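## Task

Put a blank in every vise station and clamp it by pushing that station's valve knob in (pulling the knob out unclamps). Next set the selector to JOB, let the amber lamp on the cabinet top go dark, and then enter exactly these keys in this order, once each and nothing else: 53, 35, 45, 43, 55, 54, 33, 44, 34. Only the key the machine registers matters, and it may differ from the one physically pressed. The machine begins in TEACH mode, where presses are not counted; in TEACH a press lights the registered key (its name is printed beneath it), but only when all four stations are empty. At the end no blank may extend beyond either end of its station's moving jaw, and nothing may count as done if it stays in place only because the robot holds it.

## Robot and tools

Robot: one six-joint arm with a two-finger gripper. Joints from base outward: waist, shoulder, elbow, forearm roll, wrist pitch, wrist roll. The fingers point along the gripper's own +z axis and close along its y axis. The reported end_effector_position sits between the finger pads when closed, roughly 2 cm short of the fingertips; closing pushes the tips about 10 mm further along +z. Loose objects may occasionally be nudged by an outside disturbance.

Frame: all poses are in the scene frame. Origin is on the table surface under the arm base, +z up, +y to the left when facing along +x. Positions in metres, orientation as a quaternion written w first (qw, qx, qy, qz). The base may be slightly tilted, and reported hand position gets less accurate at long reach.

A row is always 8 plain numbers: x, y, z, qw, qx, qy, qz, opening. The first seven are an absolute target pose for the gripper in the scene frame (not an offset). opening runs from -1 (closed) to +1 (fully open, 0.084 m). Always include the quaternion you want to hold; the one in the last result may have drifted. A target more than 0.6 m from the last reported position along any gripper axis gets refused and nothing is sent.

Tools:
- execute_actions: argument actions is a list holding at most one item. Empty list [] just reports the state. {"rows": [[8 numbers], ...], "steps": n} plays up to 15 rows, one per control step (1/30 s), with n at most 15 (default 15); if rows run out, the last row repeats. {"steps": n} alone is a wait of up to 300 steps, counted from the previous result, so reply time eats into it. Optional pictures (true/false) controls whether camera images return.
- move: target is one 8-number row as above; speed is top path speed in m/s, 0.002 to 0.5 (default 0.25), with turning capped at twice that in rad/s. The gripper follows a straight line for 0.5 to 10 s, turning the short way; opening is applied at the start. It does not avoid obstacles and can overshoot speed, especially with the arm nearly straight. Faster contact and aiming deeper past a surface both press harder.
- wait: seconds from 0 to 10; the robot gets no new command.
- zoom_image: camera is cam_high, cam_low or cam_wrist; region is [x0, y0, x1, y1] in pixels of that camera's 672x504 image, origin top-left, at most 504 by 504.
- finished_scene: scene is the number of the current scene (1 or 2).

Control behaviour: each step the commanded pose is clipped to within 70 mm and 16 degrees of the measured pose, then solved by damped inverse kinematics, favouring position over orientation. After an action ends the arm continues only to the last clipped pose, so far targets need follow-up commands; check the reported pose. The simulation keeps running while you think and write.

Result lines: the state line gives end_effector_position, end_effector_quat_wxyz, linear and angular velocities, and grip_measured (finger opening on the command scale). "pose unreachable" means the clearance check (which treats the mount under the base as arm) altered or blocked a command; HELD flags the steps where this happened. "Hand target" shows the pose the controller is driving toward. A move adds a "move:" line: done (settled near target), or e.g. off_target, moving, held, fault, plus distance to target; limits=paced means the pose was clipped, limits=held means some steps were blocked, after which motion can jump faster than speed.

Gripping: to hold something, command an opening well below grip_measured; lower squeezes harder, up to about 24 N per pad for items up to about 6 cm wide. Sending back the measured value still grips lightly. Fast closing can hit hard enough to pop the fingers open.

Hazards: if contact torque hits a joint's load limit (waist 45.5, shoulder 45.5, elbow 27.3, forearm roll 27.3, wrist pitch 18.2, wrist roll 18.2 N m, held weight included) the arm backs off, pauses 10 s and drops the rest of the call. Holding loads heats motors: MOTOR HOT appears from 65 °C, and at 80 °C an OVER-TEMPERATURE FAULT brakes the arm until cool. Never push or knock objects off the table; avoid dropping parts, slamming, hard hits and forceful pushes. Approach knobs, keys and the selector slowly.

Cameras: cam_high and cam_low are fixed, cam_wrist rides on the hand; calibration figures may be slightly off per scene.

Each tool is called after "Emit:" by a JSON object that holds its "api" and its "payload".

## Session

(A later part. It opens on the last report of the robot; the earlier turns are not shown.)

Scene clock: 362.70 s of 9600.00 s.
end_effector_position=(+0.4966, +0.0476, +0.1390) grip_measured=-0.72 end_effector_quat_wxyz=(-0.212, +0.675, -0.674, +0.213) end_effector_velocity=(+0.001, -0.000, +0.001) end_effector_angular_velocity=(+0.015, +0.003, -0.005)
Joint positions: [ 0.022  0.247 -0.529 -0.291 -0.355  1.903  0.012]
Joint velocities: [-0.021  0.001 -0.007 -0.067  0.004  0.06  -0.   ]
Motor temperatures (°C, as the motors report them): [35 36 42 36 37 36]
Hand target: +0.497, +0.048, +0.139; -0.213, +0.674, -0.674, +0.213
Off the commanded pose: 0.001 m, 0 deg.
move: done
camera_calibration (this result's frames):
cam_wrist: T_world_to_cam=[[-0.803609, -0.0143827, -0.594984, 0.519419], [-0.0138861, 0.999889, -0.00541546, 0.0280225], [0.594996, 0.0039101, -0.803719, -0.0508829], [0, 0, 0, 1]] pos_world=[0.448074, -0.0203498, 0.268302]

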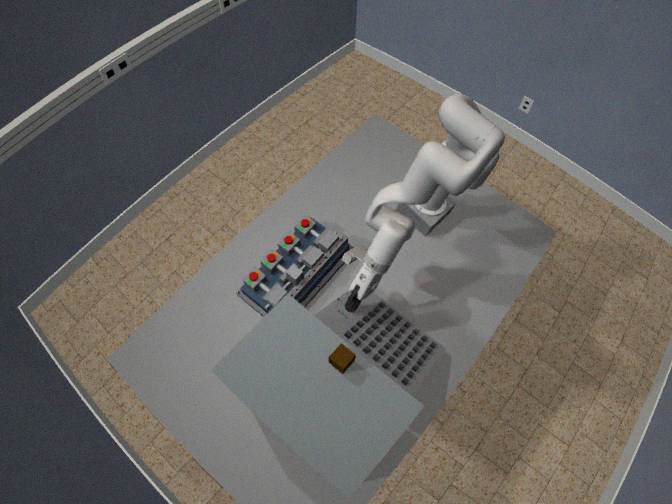

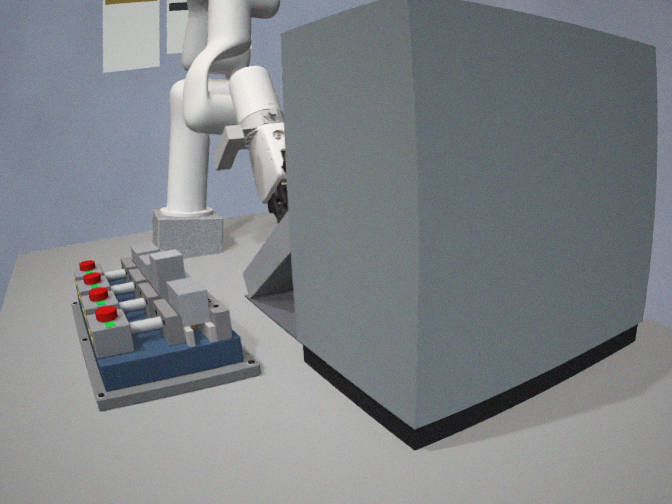

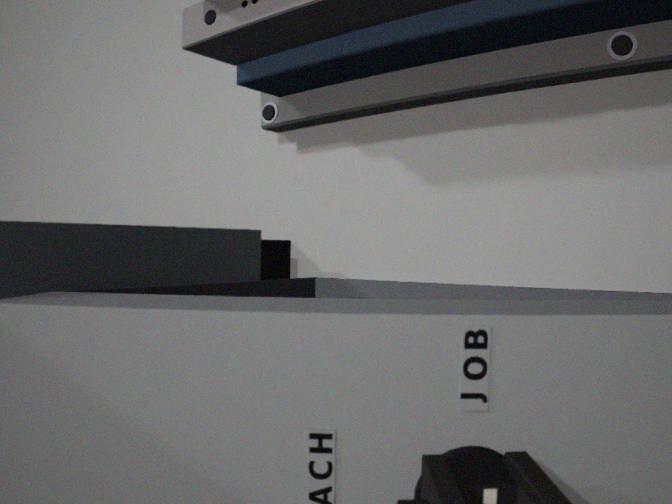

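Emit:
{"api": "move", "payload": {"target": [0.4966,0.0476,0.139,-0.2126,0.6744,-0.6744,0.2126,-0.2], "speed": 0.05}}

Emit:
{"api": "move", "payload": {"target": [0.468,0.0476,0.18,-0.2126,0.6744,-0.6744,0.2126,-0.2], "speed": 0.1}}

Emit:
{"api": "move", "payload": {"target": [0.45,0.12,0.19,0,0.996,0,0.087,-1], "speed": 0.4}}

Emit:
{"api": "move", "payload": {"target": [0.441,0.279,0.14,0.0616,0.7044,0.7044,0.0616,-1], "speed": 0.4}}

Emit:
{"api": "move", "payload": {"target": [0.441,0.279,0.1195,0.0616,0.7044,0.7044,0.0616,-1], "speed": 0.06}}

Emit:
{"api": "move", "payload": {"target": [0.441,0.279,0.0995,0.0616,0.7044,0.7044,0.0616,-1], "speed": 0.03}}

Emit:
{"api": "move", "payload": {"target": [0.441,0.279,0.1595,0.0616,0.7044,0.7044,0.0616,-1], "speed": 0.06}}

Scene clock: 367.47 s of 9600.00 s.
end_effector_position=(+0.4968, +0.0477, +0.1393) grip_measured=-0.22 end_effector_quat_wxyz=(-0.213, +0.674, -0.674, +0.213) end_effector_velocity=(-0.002, -0.001, -0.002) end_effector_angular_velocity=(-0.001, +0.006, -0.001)
Joint positions: [ 0.02   0.248 -0.53  -0.297 -0.357  1.909  0.035]
Joint velocities: [-0.     0.002  0.002  0.001  0.002 -0.001 -0.   ]
Motor temperatures (°C, as the motors report them): [35 36 42 36 37 36]
Hand target: +0.497, +0.048, +0.139; -0.213, +0.674, -0.674, +0.213
Off the commanded pose: 0.000 m, 0 deg.
After step 90, 1.07 s passed at rest.
move: done
camera_calibration (this result's frames):
cam_wrist: T_world_to_cam=[[-0.802789, -0.012731, -0.596127, 0.519425], [-0.0133843, 0.999905, -0.00332978, 0.0274406], [0.596113, 0.00530566, -0.802883, -0.0515439], [0, 0, 0, 1]] pos_world=[0.448082, -0.0205517, 0.268351]

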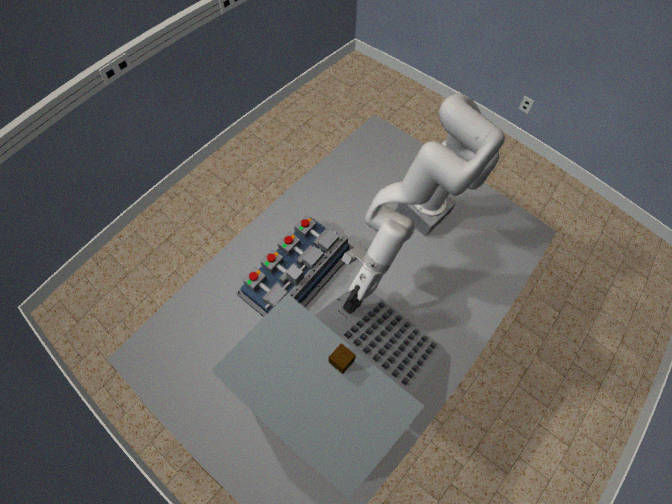

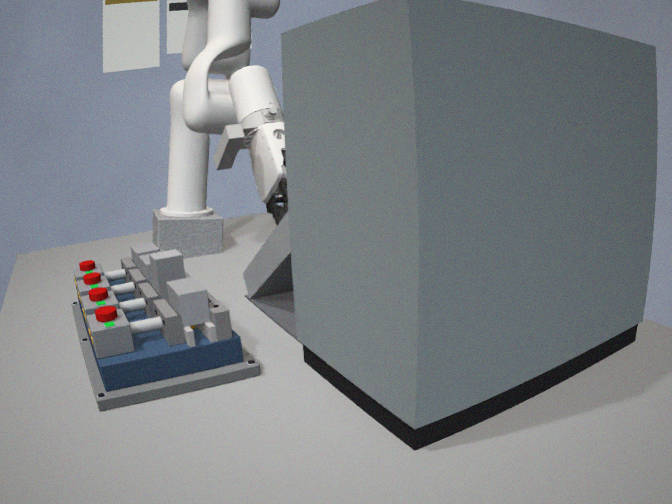

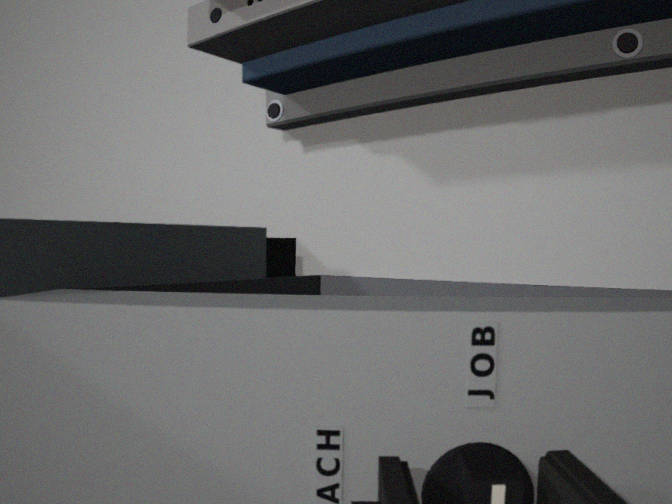

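Scene clock: 368.47 s of 9600.00 s.
end_effector_position=(+0.4681, +0.0478, +0.1795) grip_measured=-0.22 end_effector_quat_wxyz=(-0.212, +0.673, -0.674, +0.216) end_effector_velocity=(-0.001, +0.001, +0.003) end_effector_angular_velocity=(+0.013, +0.006, +0.009)
Joint positions: [-0.046  0.035 -0.433 -0.55  -0.261  2.11   0.035]
Joint velocities: [-0.063 -0.    -0.029 -0.259  0.01   0.203 -0.   ]
Motor temperatures (°C, as the motors report them): [35 36 42 36 37 36]
Hand target: +0.468, +0.048, +0.180; -0.213, +0.674, -0.674, +0.215
Off the commanded pose: 0.001 m, 0 deg.
move: done
camera_calibration (this result's frames):
cam_wrist: T_world_to_cam=[[-0.800777, -0.0128564, -0.598824, 0.519859], [-0.0101569, 0.999917, -0.00788527, 0.026331], [0.598876, -0.00023214, -0.800842, -0.00356048], [0, 0, 0, 1]] pos_world=[0.418691, -0.0196461, 0.30866]

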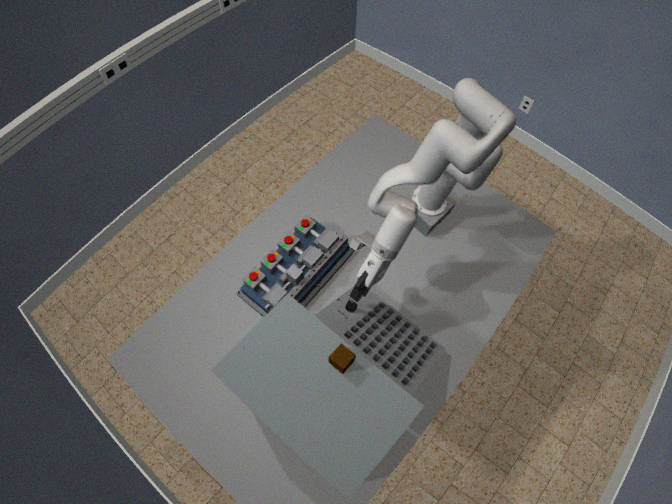

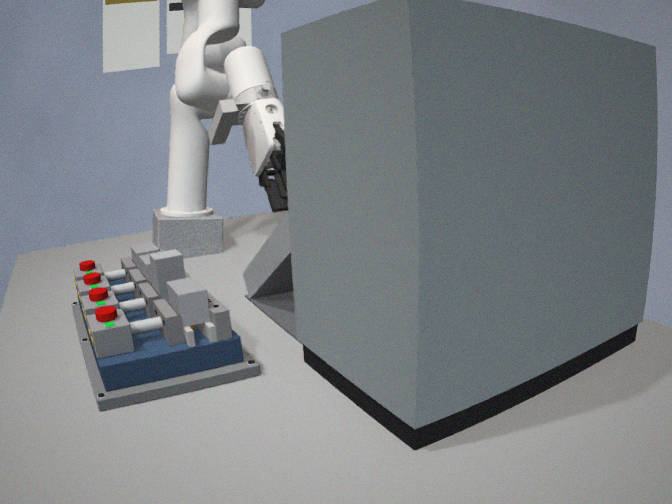

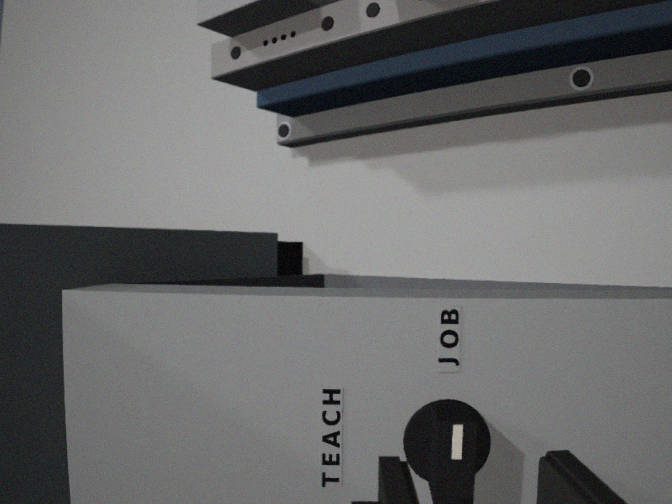

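Scene clock: 373.43 s of 9600.00 s.
end_effector_position=(+0.4497, +0.1199, +0.1900) grip_measured=-1.00 end_effector_quat_wxyz=(+0.000, +0.996, -0.000, +0.086) end_effector_velocity=(+0.000, +0.001, -0.000) end_effector_angular_velocity=(-0.010, +0.006, -0.003)
Joint positions: [ 0.207  0.388 -1.364 -3.026 -0.778  3.254  0.   ]
Joint velocities: [ 0.009  0.008 -0.013 -0.016 -0.011  0.022  0.   ]
Motor temperatures (°C, as the motors report them): [35 36 42 36 37 36]
Hand target: +0.450, +0.120, +0.190; +0.001, +0.996, -0.000, +0.086
Off the commanded pose: 0.000 m, 0 deg.
move: done; limits=paced
camera_calibration (this result's frames):
cam_wrist: T_world_to_cam=[[0.0168474, -0.999574, -0.0238373, 0.153765], [-0.98593, -0.0126426, -0.166678, 0.544585], [0.166305, 0.02631, -0.985723, 0.242438], [0, 0, 0, 1]] pos_world=[0.494014, 0.154206, 0.333412]

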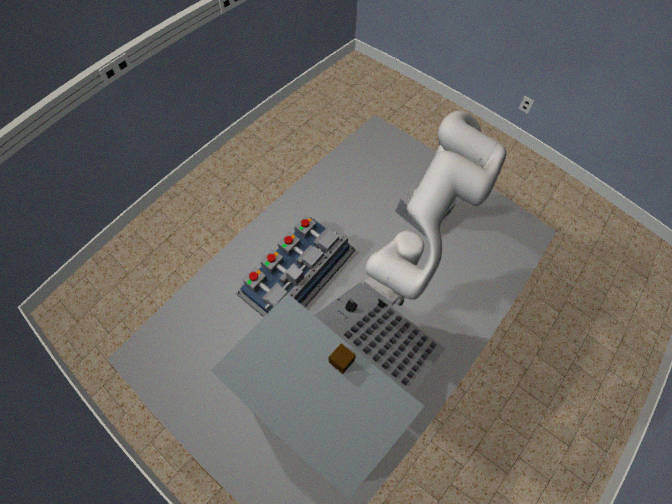

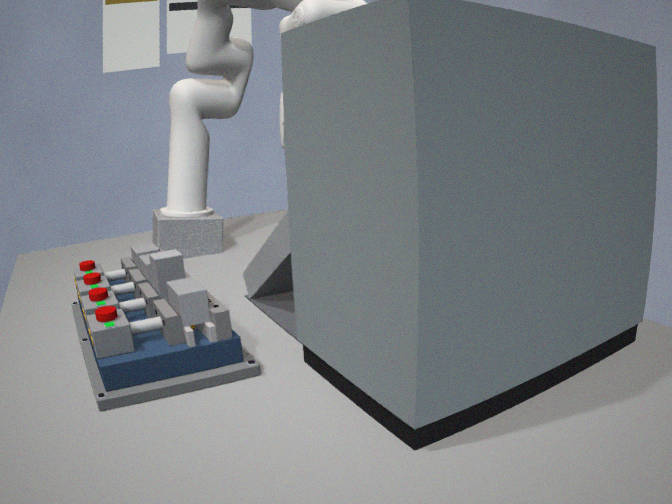

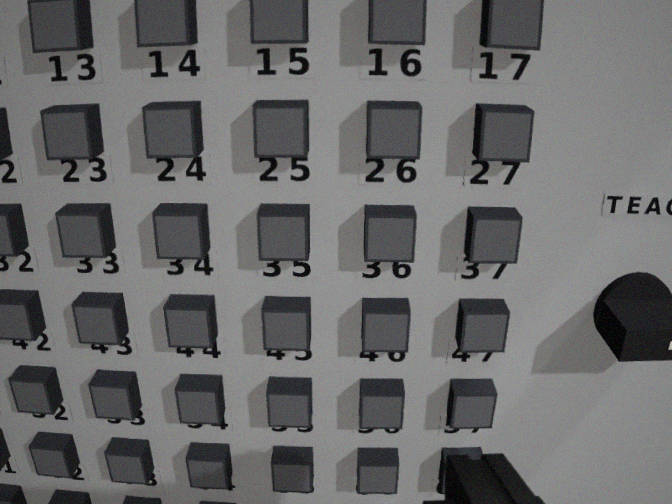

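Scene clock: 375.97 s of 9600.00 s.
end_effector_position=(+0.4415, +0.2782, +0.1401) grip_measured=-1.00 end_effector_quat_wxyz=(+0.063, +0.705, +0.704, +0.061) end_effector_velocity=(-0.000, +0.002, -0.001) end_effector_angular_velocity=(-0.001, +0.004, +0.014)
Joint positions: [ 0.581  0.604 -1.61  -3.142 -0.787  2.132  0.   ]
Joint velocities: [ 0.001  0.005 -0.007  0.004 -0.004 -0.016  0.   ]
Motor temperatures (°C, as the motors report them): [35 36 42 36 37 36]
Hand target: +0.441, +0.278, +0.140; +0.062, +0.704, +0.704, +0.061
Off the commanded pose: 0.001 m, 0 deg.
move: done
camera_calibration (this result's frames):
cam_wrist: T_world_to_cam=[[0.989027, 0.0112442, 0.147305, -0.423514], [0.010057, -0.999911, 0.00880202, 0.340505], [0.147391, -0.007224, -0.989052, 0.208499], [0, 0, 0, 1]] pos_world=[0.384711, 0.346743, 0.265605]

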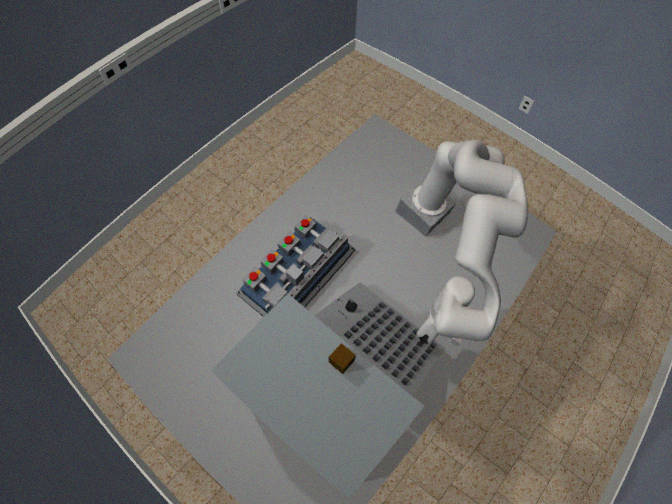

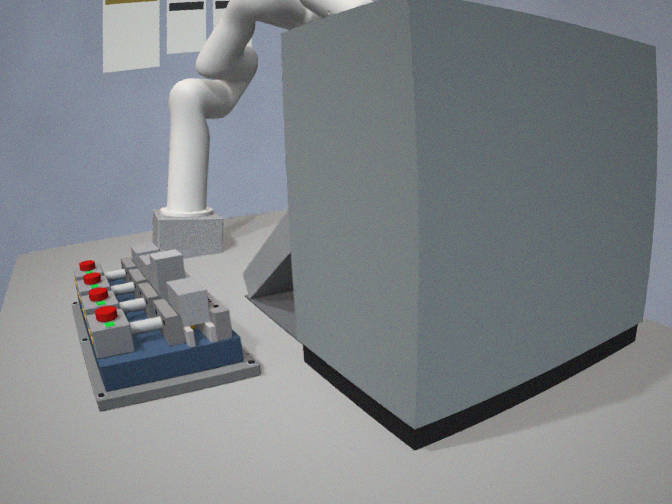

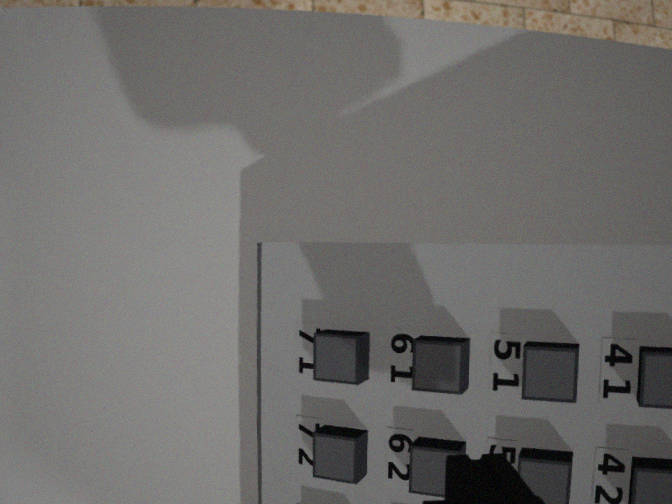

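Scene clock: 376.77 s of 9600.00 s.
end_effector_position=(+0.4411, +0.2790, +0.1199) grip_measured=-1.00 end_effector_quat_wxyz=(+0.062, +0.704, +0.704, +0.062) end_effector_velocity=(+0.000, +0.000, -0.002) end_effector_angular_velocity=(+0.001, -0.001, -0.000)
Joint positions: [ 0.586  0.635 -1.6   -3.14  -0.746  2.134  0.   ]
Joint velocities: [0.    0.003 0.    0.    0.005 0.001 0.   ]
Motor temperatures (°C, as the motors report them): [35 36 42 36 37 36]
Hand target: +0.441, +0.279, +0.120; +0.062, +0.704, +0.704, +0.062
Off the commanded pose: 0.000 m, 0 deg.
move: done
camera_calibration (this result's frames):
cam_wrist: T_world_to_cam=[[0.989065, 0.0125407, 0.146945, -0.420414], [0.0116583, -0.999908, 0.0068651, 0.34102], [0.147018, -0.0050769, -0.989121, 0.188227], [0, 0, 0, 1]] pos_world=[0.384168, 0.347217, 0.245616]

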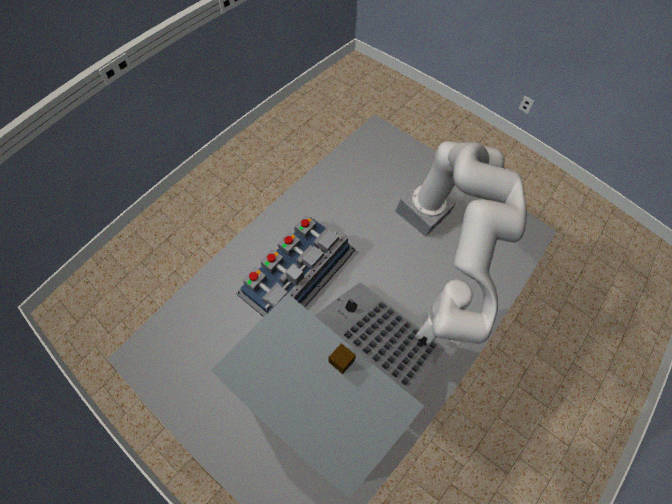

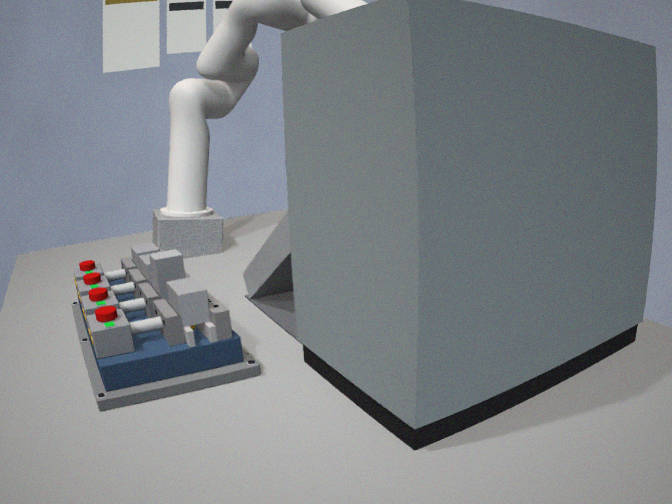

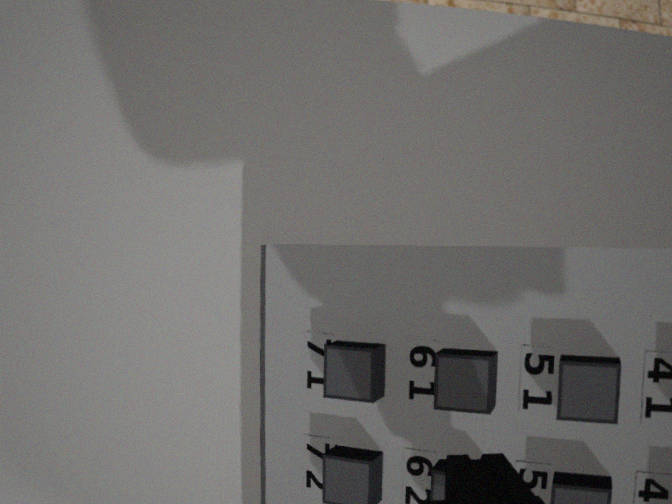

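Scene clock: 377.67 s of 9600.00 s.
end_effector_position=(+0.4414, +0.2793, +0.1031) grip_measured=-1.00 end_effector_quat_wxyz=(+0.062, +0.704, +0.704, +0.062) end_effector_velocity=(+0.000, -0.000, -0.003) end_effector_angular_velocity=(+0.000, -0.001, +0.000)
Joint positions: [ 0.589  0.664 -1.598 -3.142 -0.713  2.139  0.   ]
Joint velocities: [ 0.001  0.005  0.    -0.001  0.006  0.001  0.   ]
Motor temperatures (°C, as the motors report them): [35 36 42 36 37 36]
Hand target: +0.441, +0.279, +0.100; +0.062, +0.704, +0.704, +0.062
Off the commanded pose: 0.004 m, 0 deg.
move: off_target
camera_calibration (this result's frames):
cam_wrist: T_world_to_cam=[[0.9889, 0.0124221, 0.148065, -0.418326], [0.0115981, -0.999912, 0.00642707, 0.341504], [0.148132, -0.00463846, -0.988957, 0.170896], [0, 0, 0, 1]] pos_world=[0.384406, 0.347463, 0.228753]

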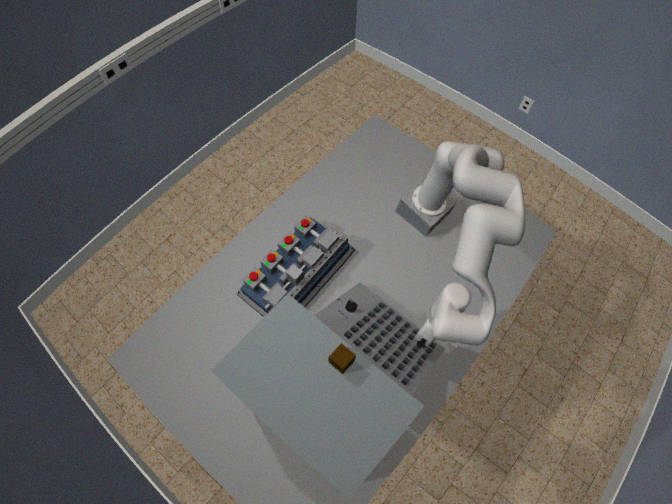

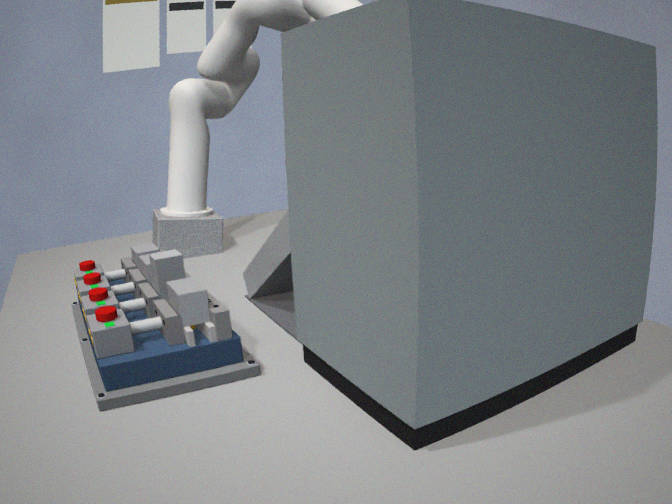

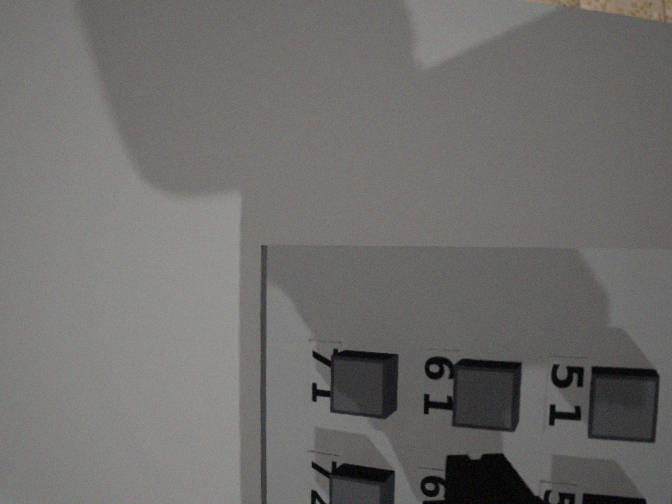

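Scene clock: 378.97 s of 9600.00 s.
end_effector_position=(+0.4410, +0.2790, +0.1590) grip_measured=-1.00 end_effector_quat_wxyz=(+0.061, +0.704, +0.704, +0.061) end_effector_velocity=(-0.000, -0.000, +0.003) end_effector_angular_velocity=(-0.001, +0.002, -0.000)
Joint positions: [ 0.577  0.576 -1.621 -3.138 -0.827  2.124  0.   ]
Joint velocities: [-0.001 -0.004 -0.003  0.    -0.008 -0.001  0.   ]
Motor temperatures (°C, as the motors report them): [35 36 42 36 37 36]
Hand target: +0.441, +0.279, +0.159; +0.062, +0.704, +0.704, +0.062
Off the commanded pose: 0.001 m, 0 deg.
move: done
camera_calibration (this result's frames):
cam_wrist: T_world_to_cam=[[0.989181, 0.0127193, 0.146146, -0.426048], [0.0118121, -0.999905, 0.00707316, 0.340675], [0.146222, -0.00527035, -0.989238, 0.227277], [0, 0, 0, 1]] pos_world=[0.384182, 0.347259, 0.284687]

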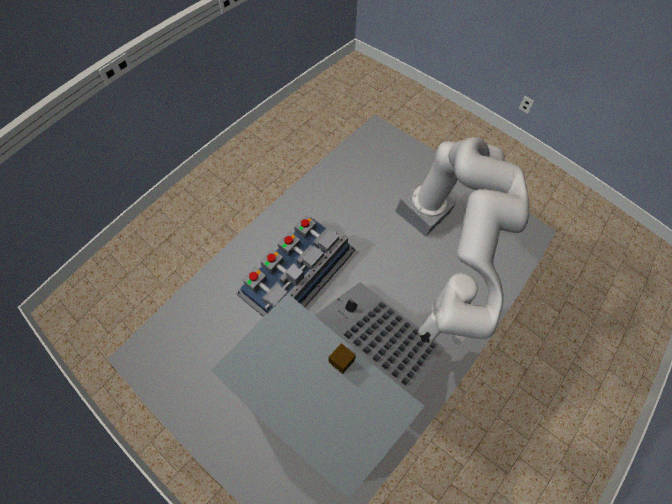

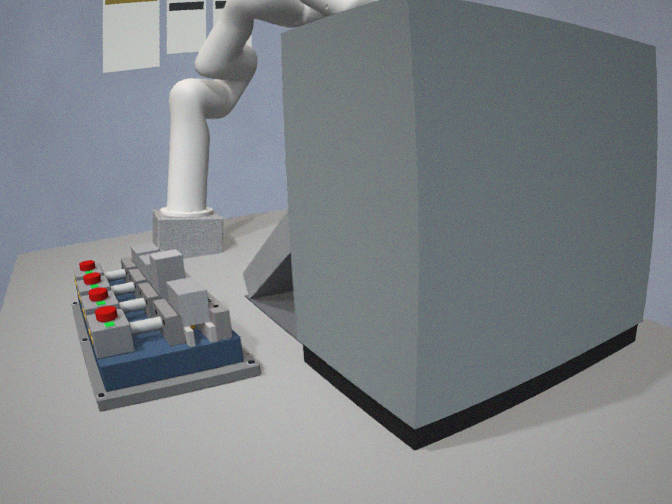

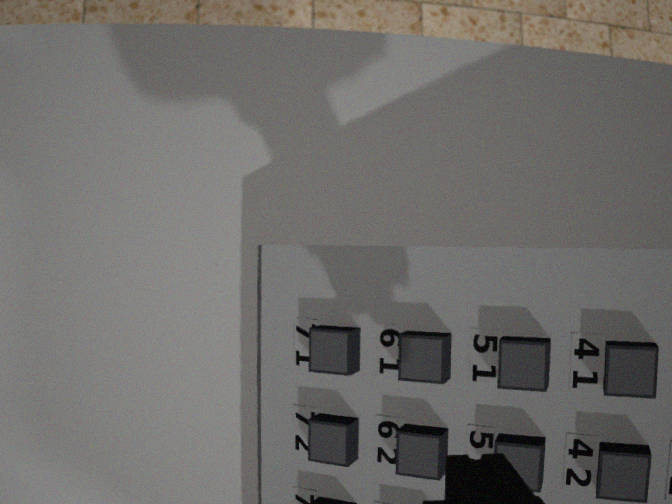

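Emit:
{"api": "move", "payload": {"target": [0.498,0.209,0.1595,0.0616,0.7044,0.7044,0.0616,-1], "speed": 0.1}}

Emit:
{"api": "move", "payload": {"target": [0.498,0.209,0.141,0.0616,0.7044,0.7044,0.0616,-1], "speed": 0.03}}

Emit:
{"api": "move", "payload": {"target": [0.498,0.209,0.1595,0.0616,0.7044,0.7044,0.0616,-1], "speed": 0.06}}

Scene clock: 383.90 s of 9600.00 s.
end_effector_position=(+0.4975, +0.2096, +0.1595) grip_measured=-1.00 end_effector_quat_wxyz=(+0.061, +0.704, +0.705, +0.062) end_effector_velocity=(+0.002, -0.002, -0.000) end_effector_angular_velocity=(+0.000, +0.001, -0.000)
Joint positions: [ 0.386  0.662 -1.739 -3.082 -0.863  1.902  0.   ]
Joint velocities: [-0.007  0.006 -0.008  0.003 -0.004 -0.008  0.   ]
Motor temperatures (°C, as the motors report them): [35 36 42 36 37 36]
Hand target: +0.498, +0.209, +0.159; +0.061, +0.704, +0.704, +0.062
Off the commanded pose: 0.001 m, 0 deg.
After step 90, 0.60 s passed at rest.
move: done
camera_calibration (this result's frames):
cam_wrist: T_world_to_cam=[[0.989114, 0.0127956, 0.146596, -0.481212], [0.0120595, -0.99991, 0.00590846, 0.270617], [0.146658, -0.00407626, -0.989179, 0.218733], [0, 0, 0, 1]] pos_world=[0.440631, 0.277641, 0.285311]

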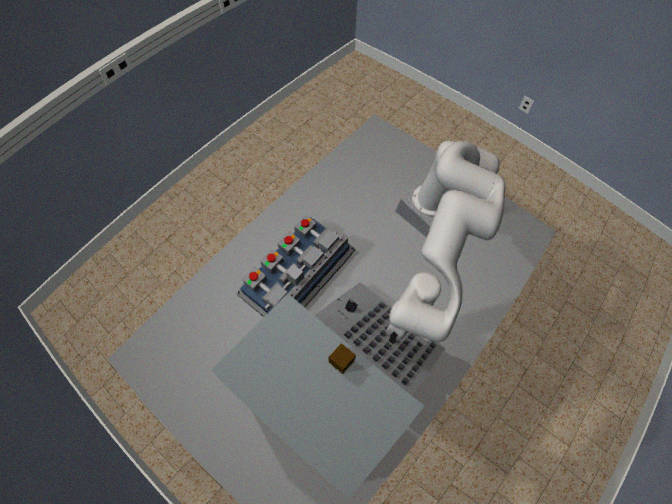

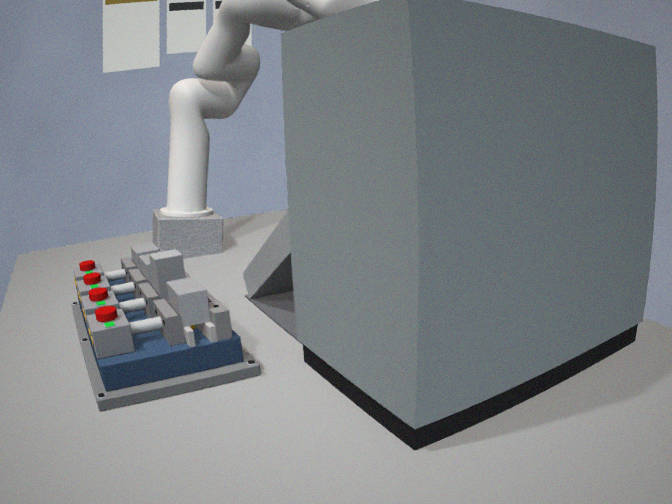

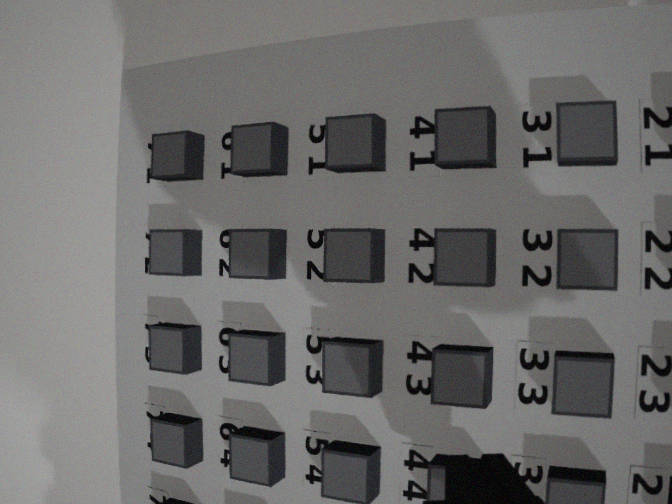

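Scene clock: 384.83 s of 9600.00 s.
end_effector_position=(+0.4981, +0.2091, +0.1416) grip_measured=-1.00 end_effector_quat_wxyz=(+0.062, +0.704, +0.704, +0.062) end_effector_velocity=(+0.000, +0.000, +0.000) end_effector_angular_velocity=(+0.000, -0.001, +0.000)
Joint positions: [ 0.389  0.688 -1.729 -3.083 -0.826  1.904  0.   ]
Joint velocities: [ 0.     0.    -0.001 -0.     0.001  0.     0.   ]
Motor temperatures (°C, as the motors report them): [35 36 42 36 37 36]
Hand target: +0.498, +0.209, +0.141; +0.062, +0.704, +0.704, +0.062
Off the commanded pose: 0.001 m, 0 deg.
move: done
camera_calibration (this result's frames):
cam_wrist: T_world_to_cam=[[0.989015, 0.012592, 0.147281, -0.479201], [0.0117256, -0.999908, 0.00674966, 0.270264], [0.147352, -0.00494856, -0.989072, 0.200743], [0, 0, 0, 1]] pos_world=[0.441188, 0.277267, 0.267303]

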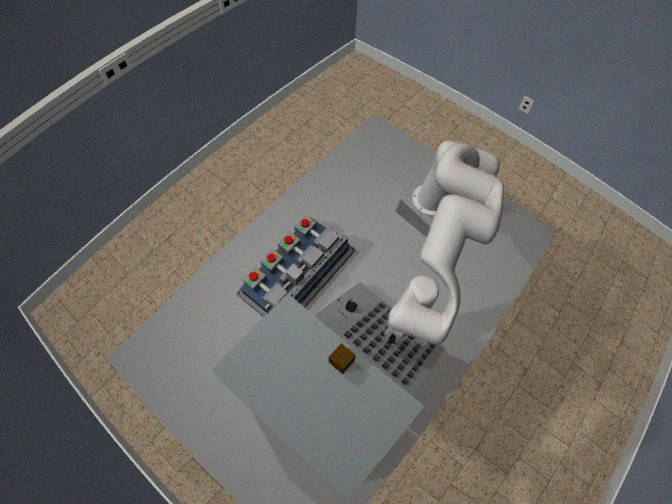

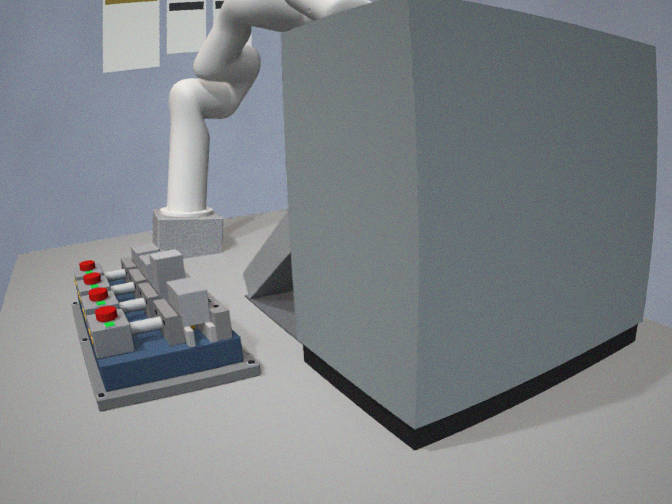

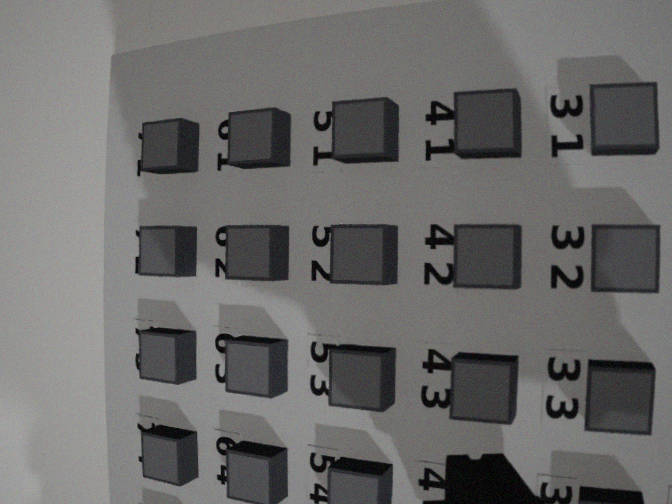

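Scene clock: 385.63 s of 9600.00 s.
end_effector_position=(+0.4980, +0.2090, +0.1591) grip_measured=-1.00 end_effector_quat_wxyz=(+0.062, +0.704, +0.704, +0.061) end_effector_velocity=(-0.000, -0.000, +0.002) end_effector_angular_velocity=(-0.000, +0.001, -0.000)
Joint positions: [ 0.386  0.664 -1.741 -3.083 -0.863  1.902  0.   ]
Joint velocities: [-0.    -0.002 -0.002 -0.    -0.005  0.     0.   ]
Motor temperatures (°C, as the motors report them): [35 36 42 36 37 36]
Hand target: +0.498, +0.209, +0.159; +0.062, +0.704, +0.704, +0.062
Off the commanded pose: 0.000 m, 0 deg.
move: done
camera_calibration (this result's frames):
cam_wrist: T_world_to_cam=[[0.989151, 0.0126273, 0.146361, -0.481548], [0.0117261, -0.999907, 0.0070186, 0.27001], [0.146436, -0.0052262, -0.989206, 0.218615], [0, 0, 0, 1]] pos_world=[0.441144, 0.277208, 0.284841]

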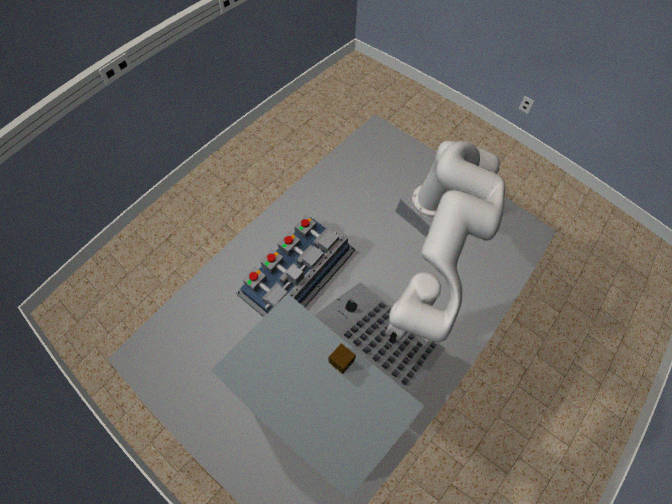

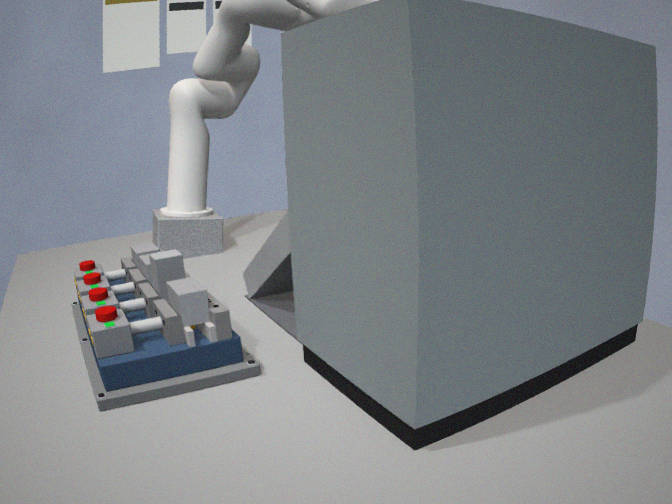

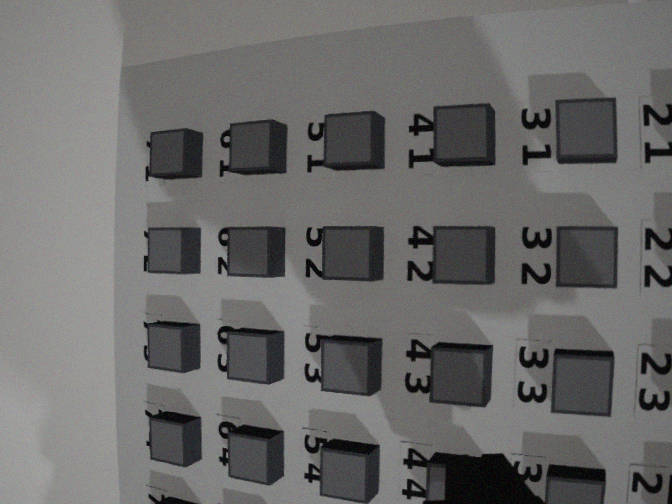

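Emit:
{"api": "move", "payload": {"target": [0.4695,0.209,0.1595,0.0616,0.7044,0.7044,0.0616,-1], "speed": 0.08}}

Emit:
{"api": "move", "payload": {"target": [0.4695,0.209,0.1395,0.0616,0.7044,0.7044,0.0616,-1], "speed": 0.06}}

Scene clock: 390.00 s of 9600.00 s.
end_effector_position=(+0.4697, +0.2090, +0.1595) grip_measured=-1.00 end_effector_quat_wxyz=(+0.062, +0.704, +0.704, +0.061) end_effector_velocity=(-0.002, +0.000, -0.000) end_effector_angular_velocity=(+0.000, -0.002, +0.000)
Joint positions: [ 0.407  0.565 -1.581 -3.087 -0.801  1.923  0.   ]
Joint velocities: [ 0.002 -0.008  0.012 -0.001  0.007  0.002  0.   ]
Motor temperatures (°C, as the motors report them): [35 37 42 36 37 36]
Hand target: +0.469, +0.209, +0.160; +0.062, +0.704, +0.704, +0.062
Off the commanded pose: 0.000 m, 0 deg.
After step 90, 0.50 s passed at rest.
move: done
camera_calibration (this result's frames):
cam_wrist: T_world_to_cam=[[0.989129, 0.0124901, 0.14652, -0.453639], [0.0115665, -0.999908, 0.00715371, 0.270397], [0.146596, -0.00538122, -0.989182, 0.223081], [0, 0, 0, 1]] pos_world=[0.412877, 0.277239, 0.2852]

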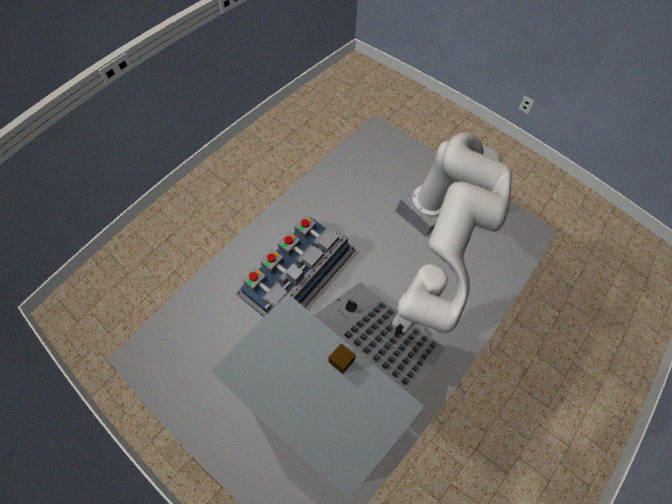

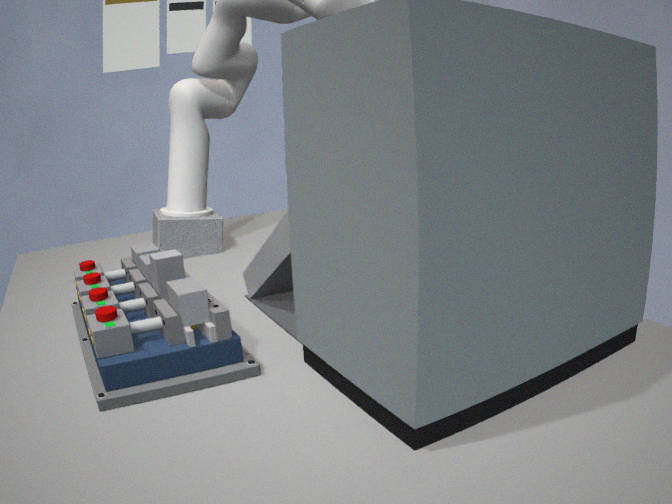

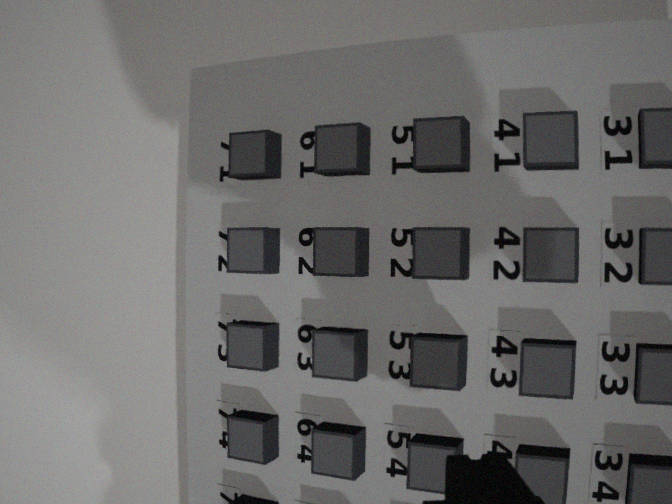

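Scene clock: 390.80 s of 9600.00 s.
end_effector_position=(+0.4695, +0.2090, +0.1399) grip_measured=-1.00 end_effector_quat_wxyz=(+0.062, +0.704, +0.704, +0.062) end_effector_velocity=(+0.000, +0.000, -0.002) end_effector_angular_velocity=(+0.000, -0.001, +0.000)
Joint positions: [ 0.411  0.593 -1.567 -3.086 -0.759  1.925  0.   ]
Joint velocities: [0.    0.003 0.001 0.    0.004 0.    0.   ]
Motor temperatures (°C, as the motors report them): [35 37 42 36 37 36]
Hand target: +0.469, +0.209, +0.140; +0.062, +0.704, +0.704, +0.062
Off the commanded pose: 0.000 m, 0 deg.
move: done
camera_calibration (this result's frames):
cam_wrist: T_world_to_cam=[[0.989066, 0.0125622, 0.146936, -0.450652], [0.0116756, -0.999908, 0.00689496, 0.270548], [0.147009, -0.00510401, -0.989122, 0.203461], [0, 0, 0, 1]] pos_world=[0.412655, 0.277222, 0.265599]

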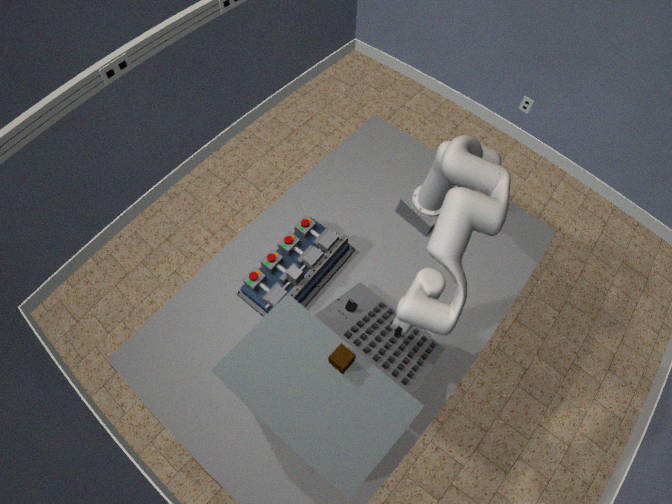

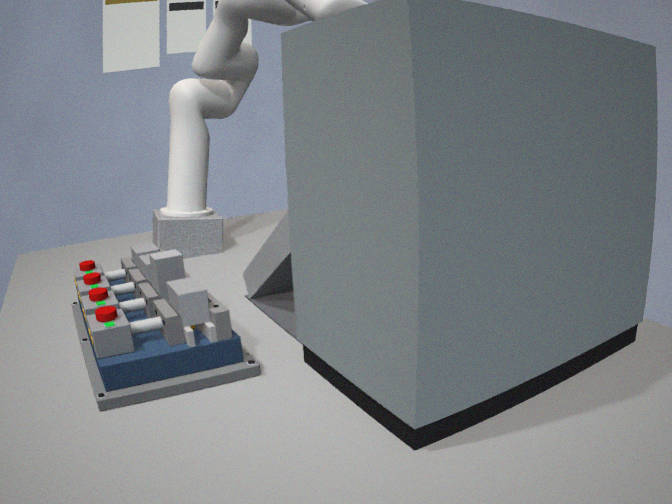

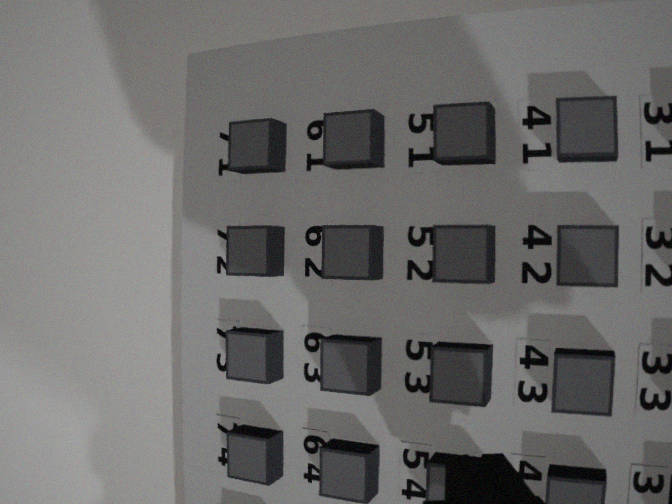

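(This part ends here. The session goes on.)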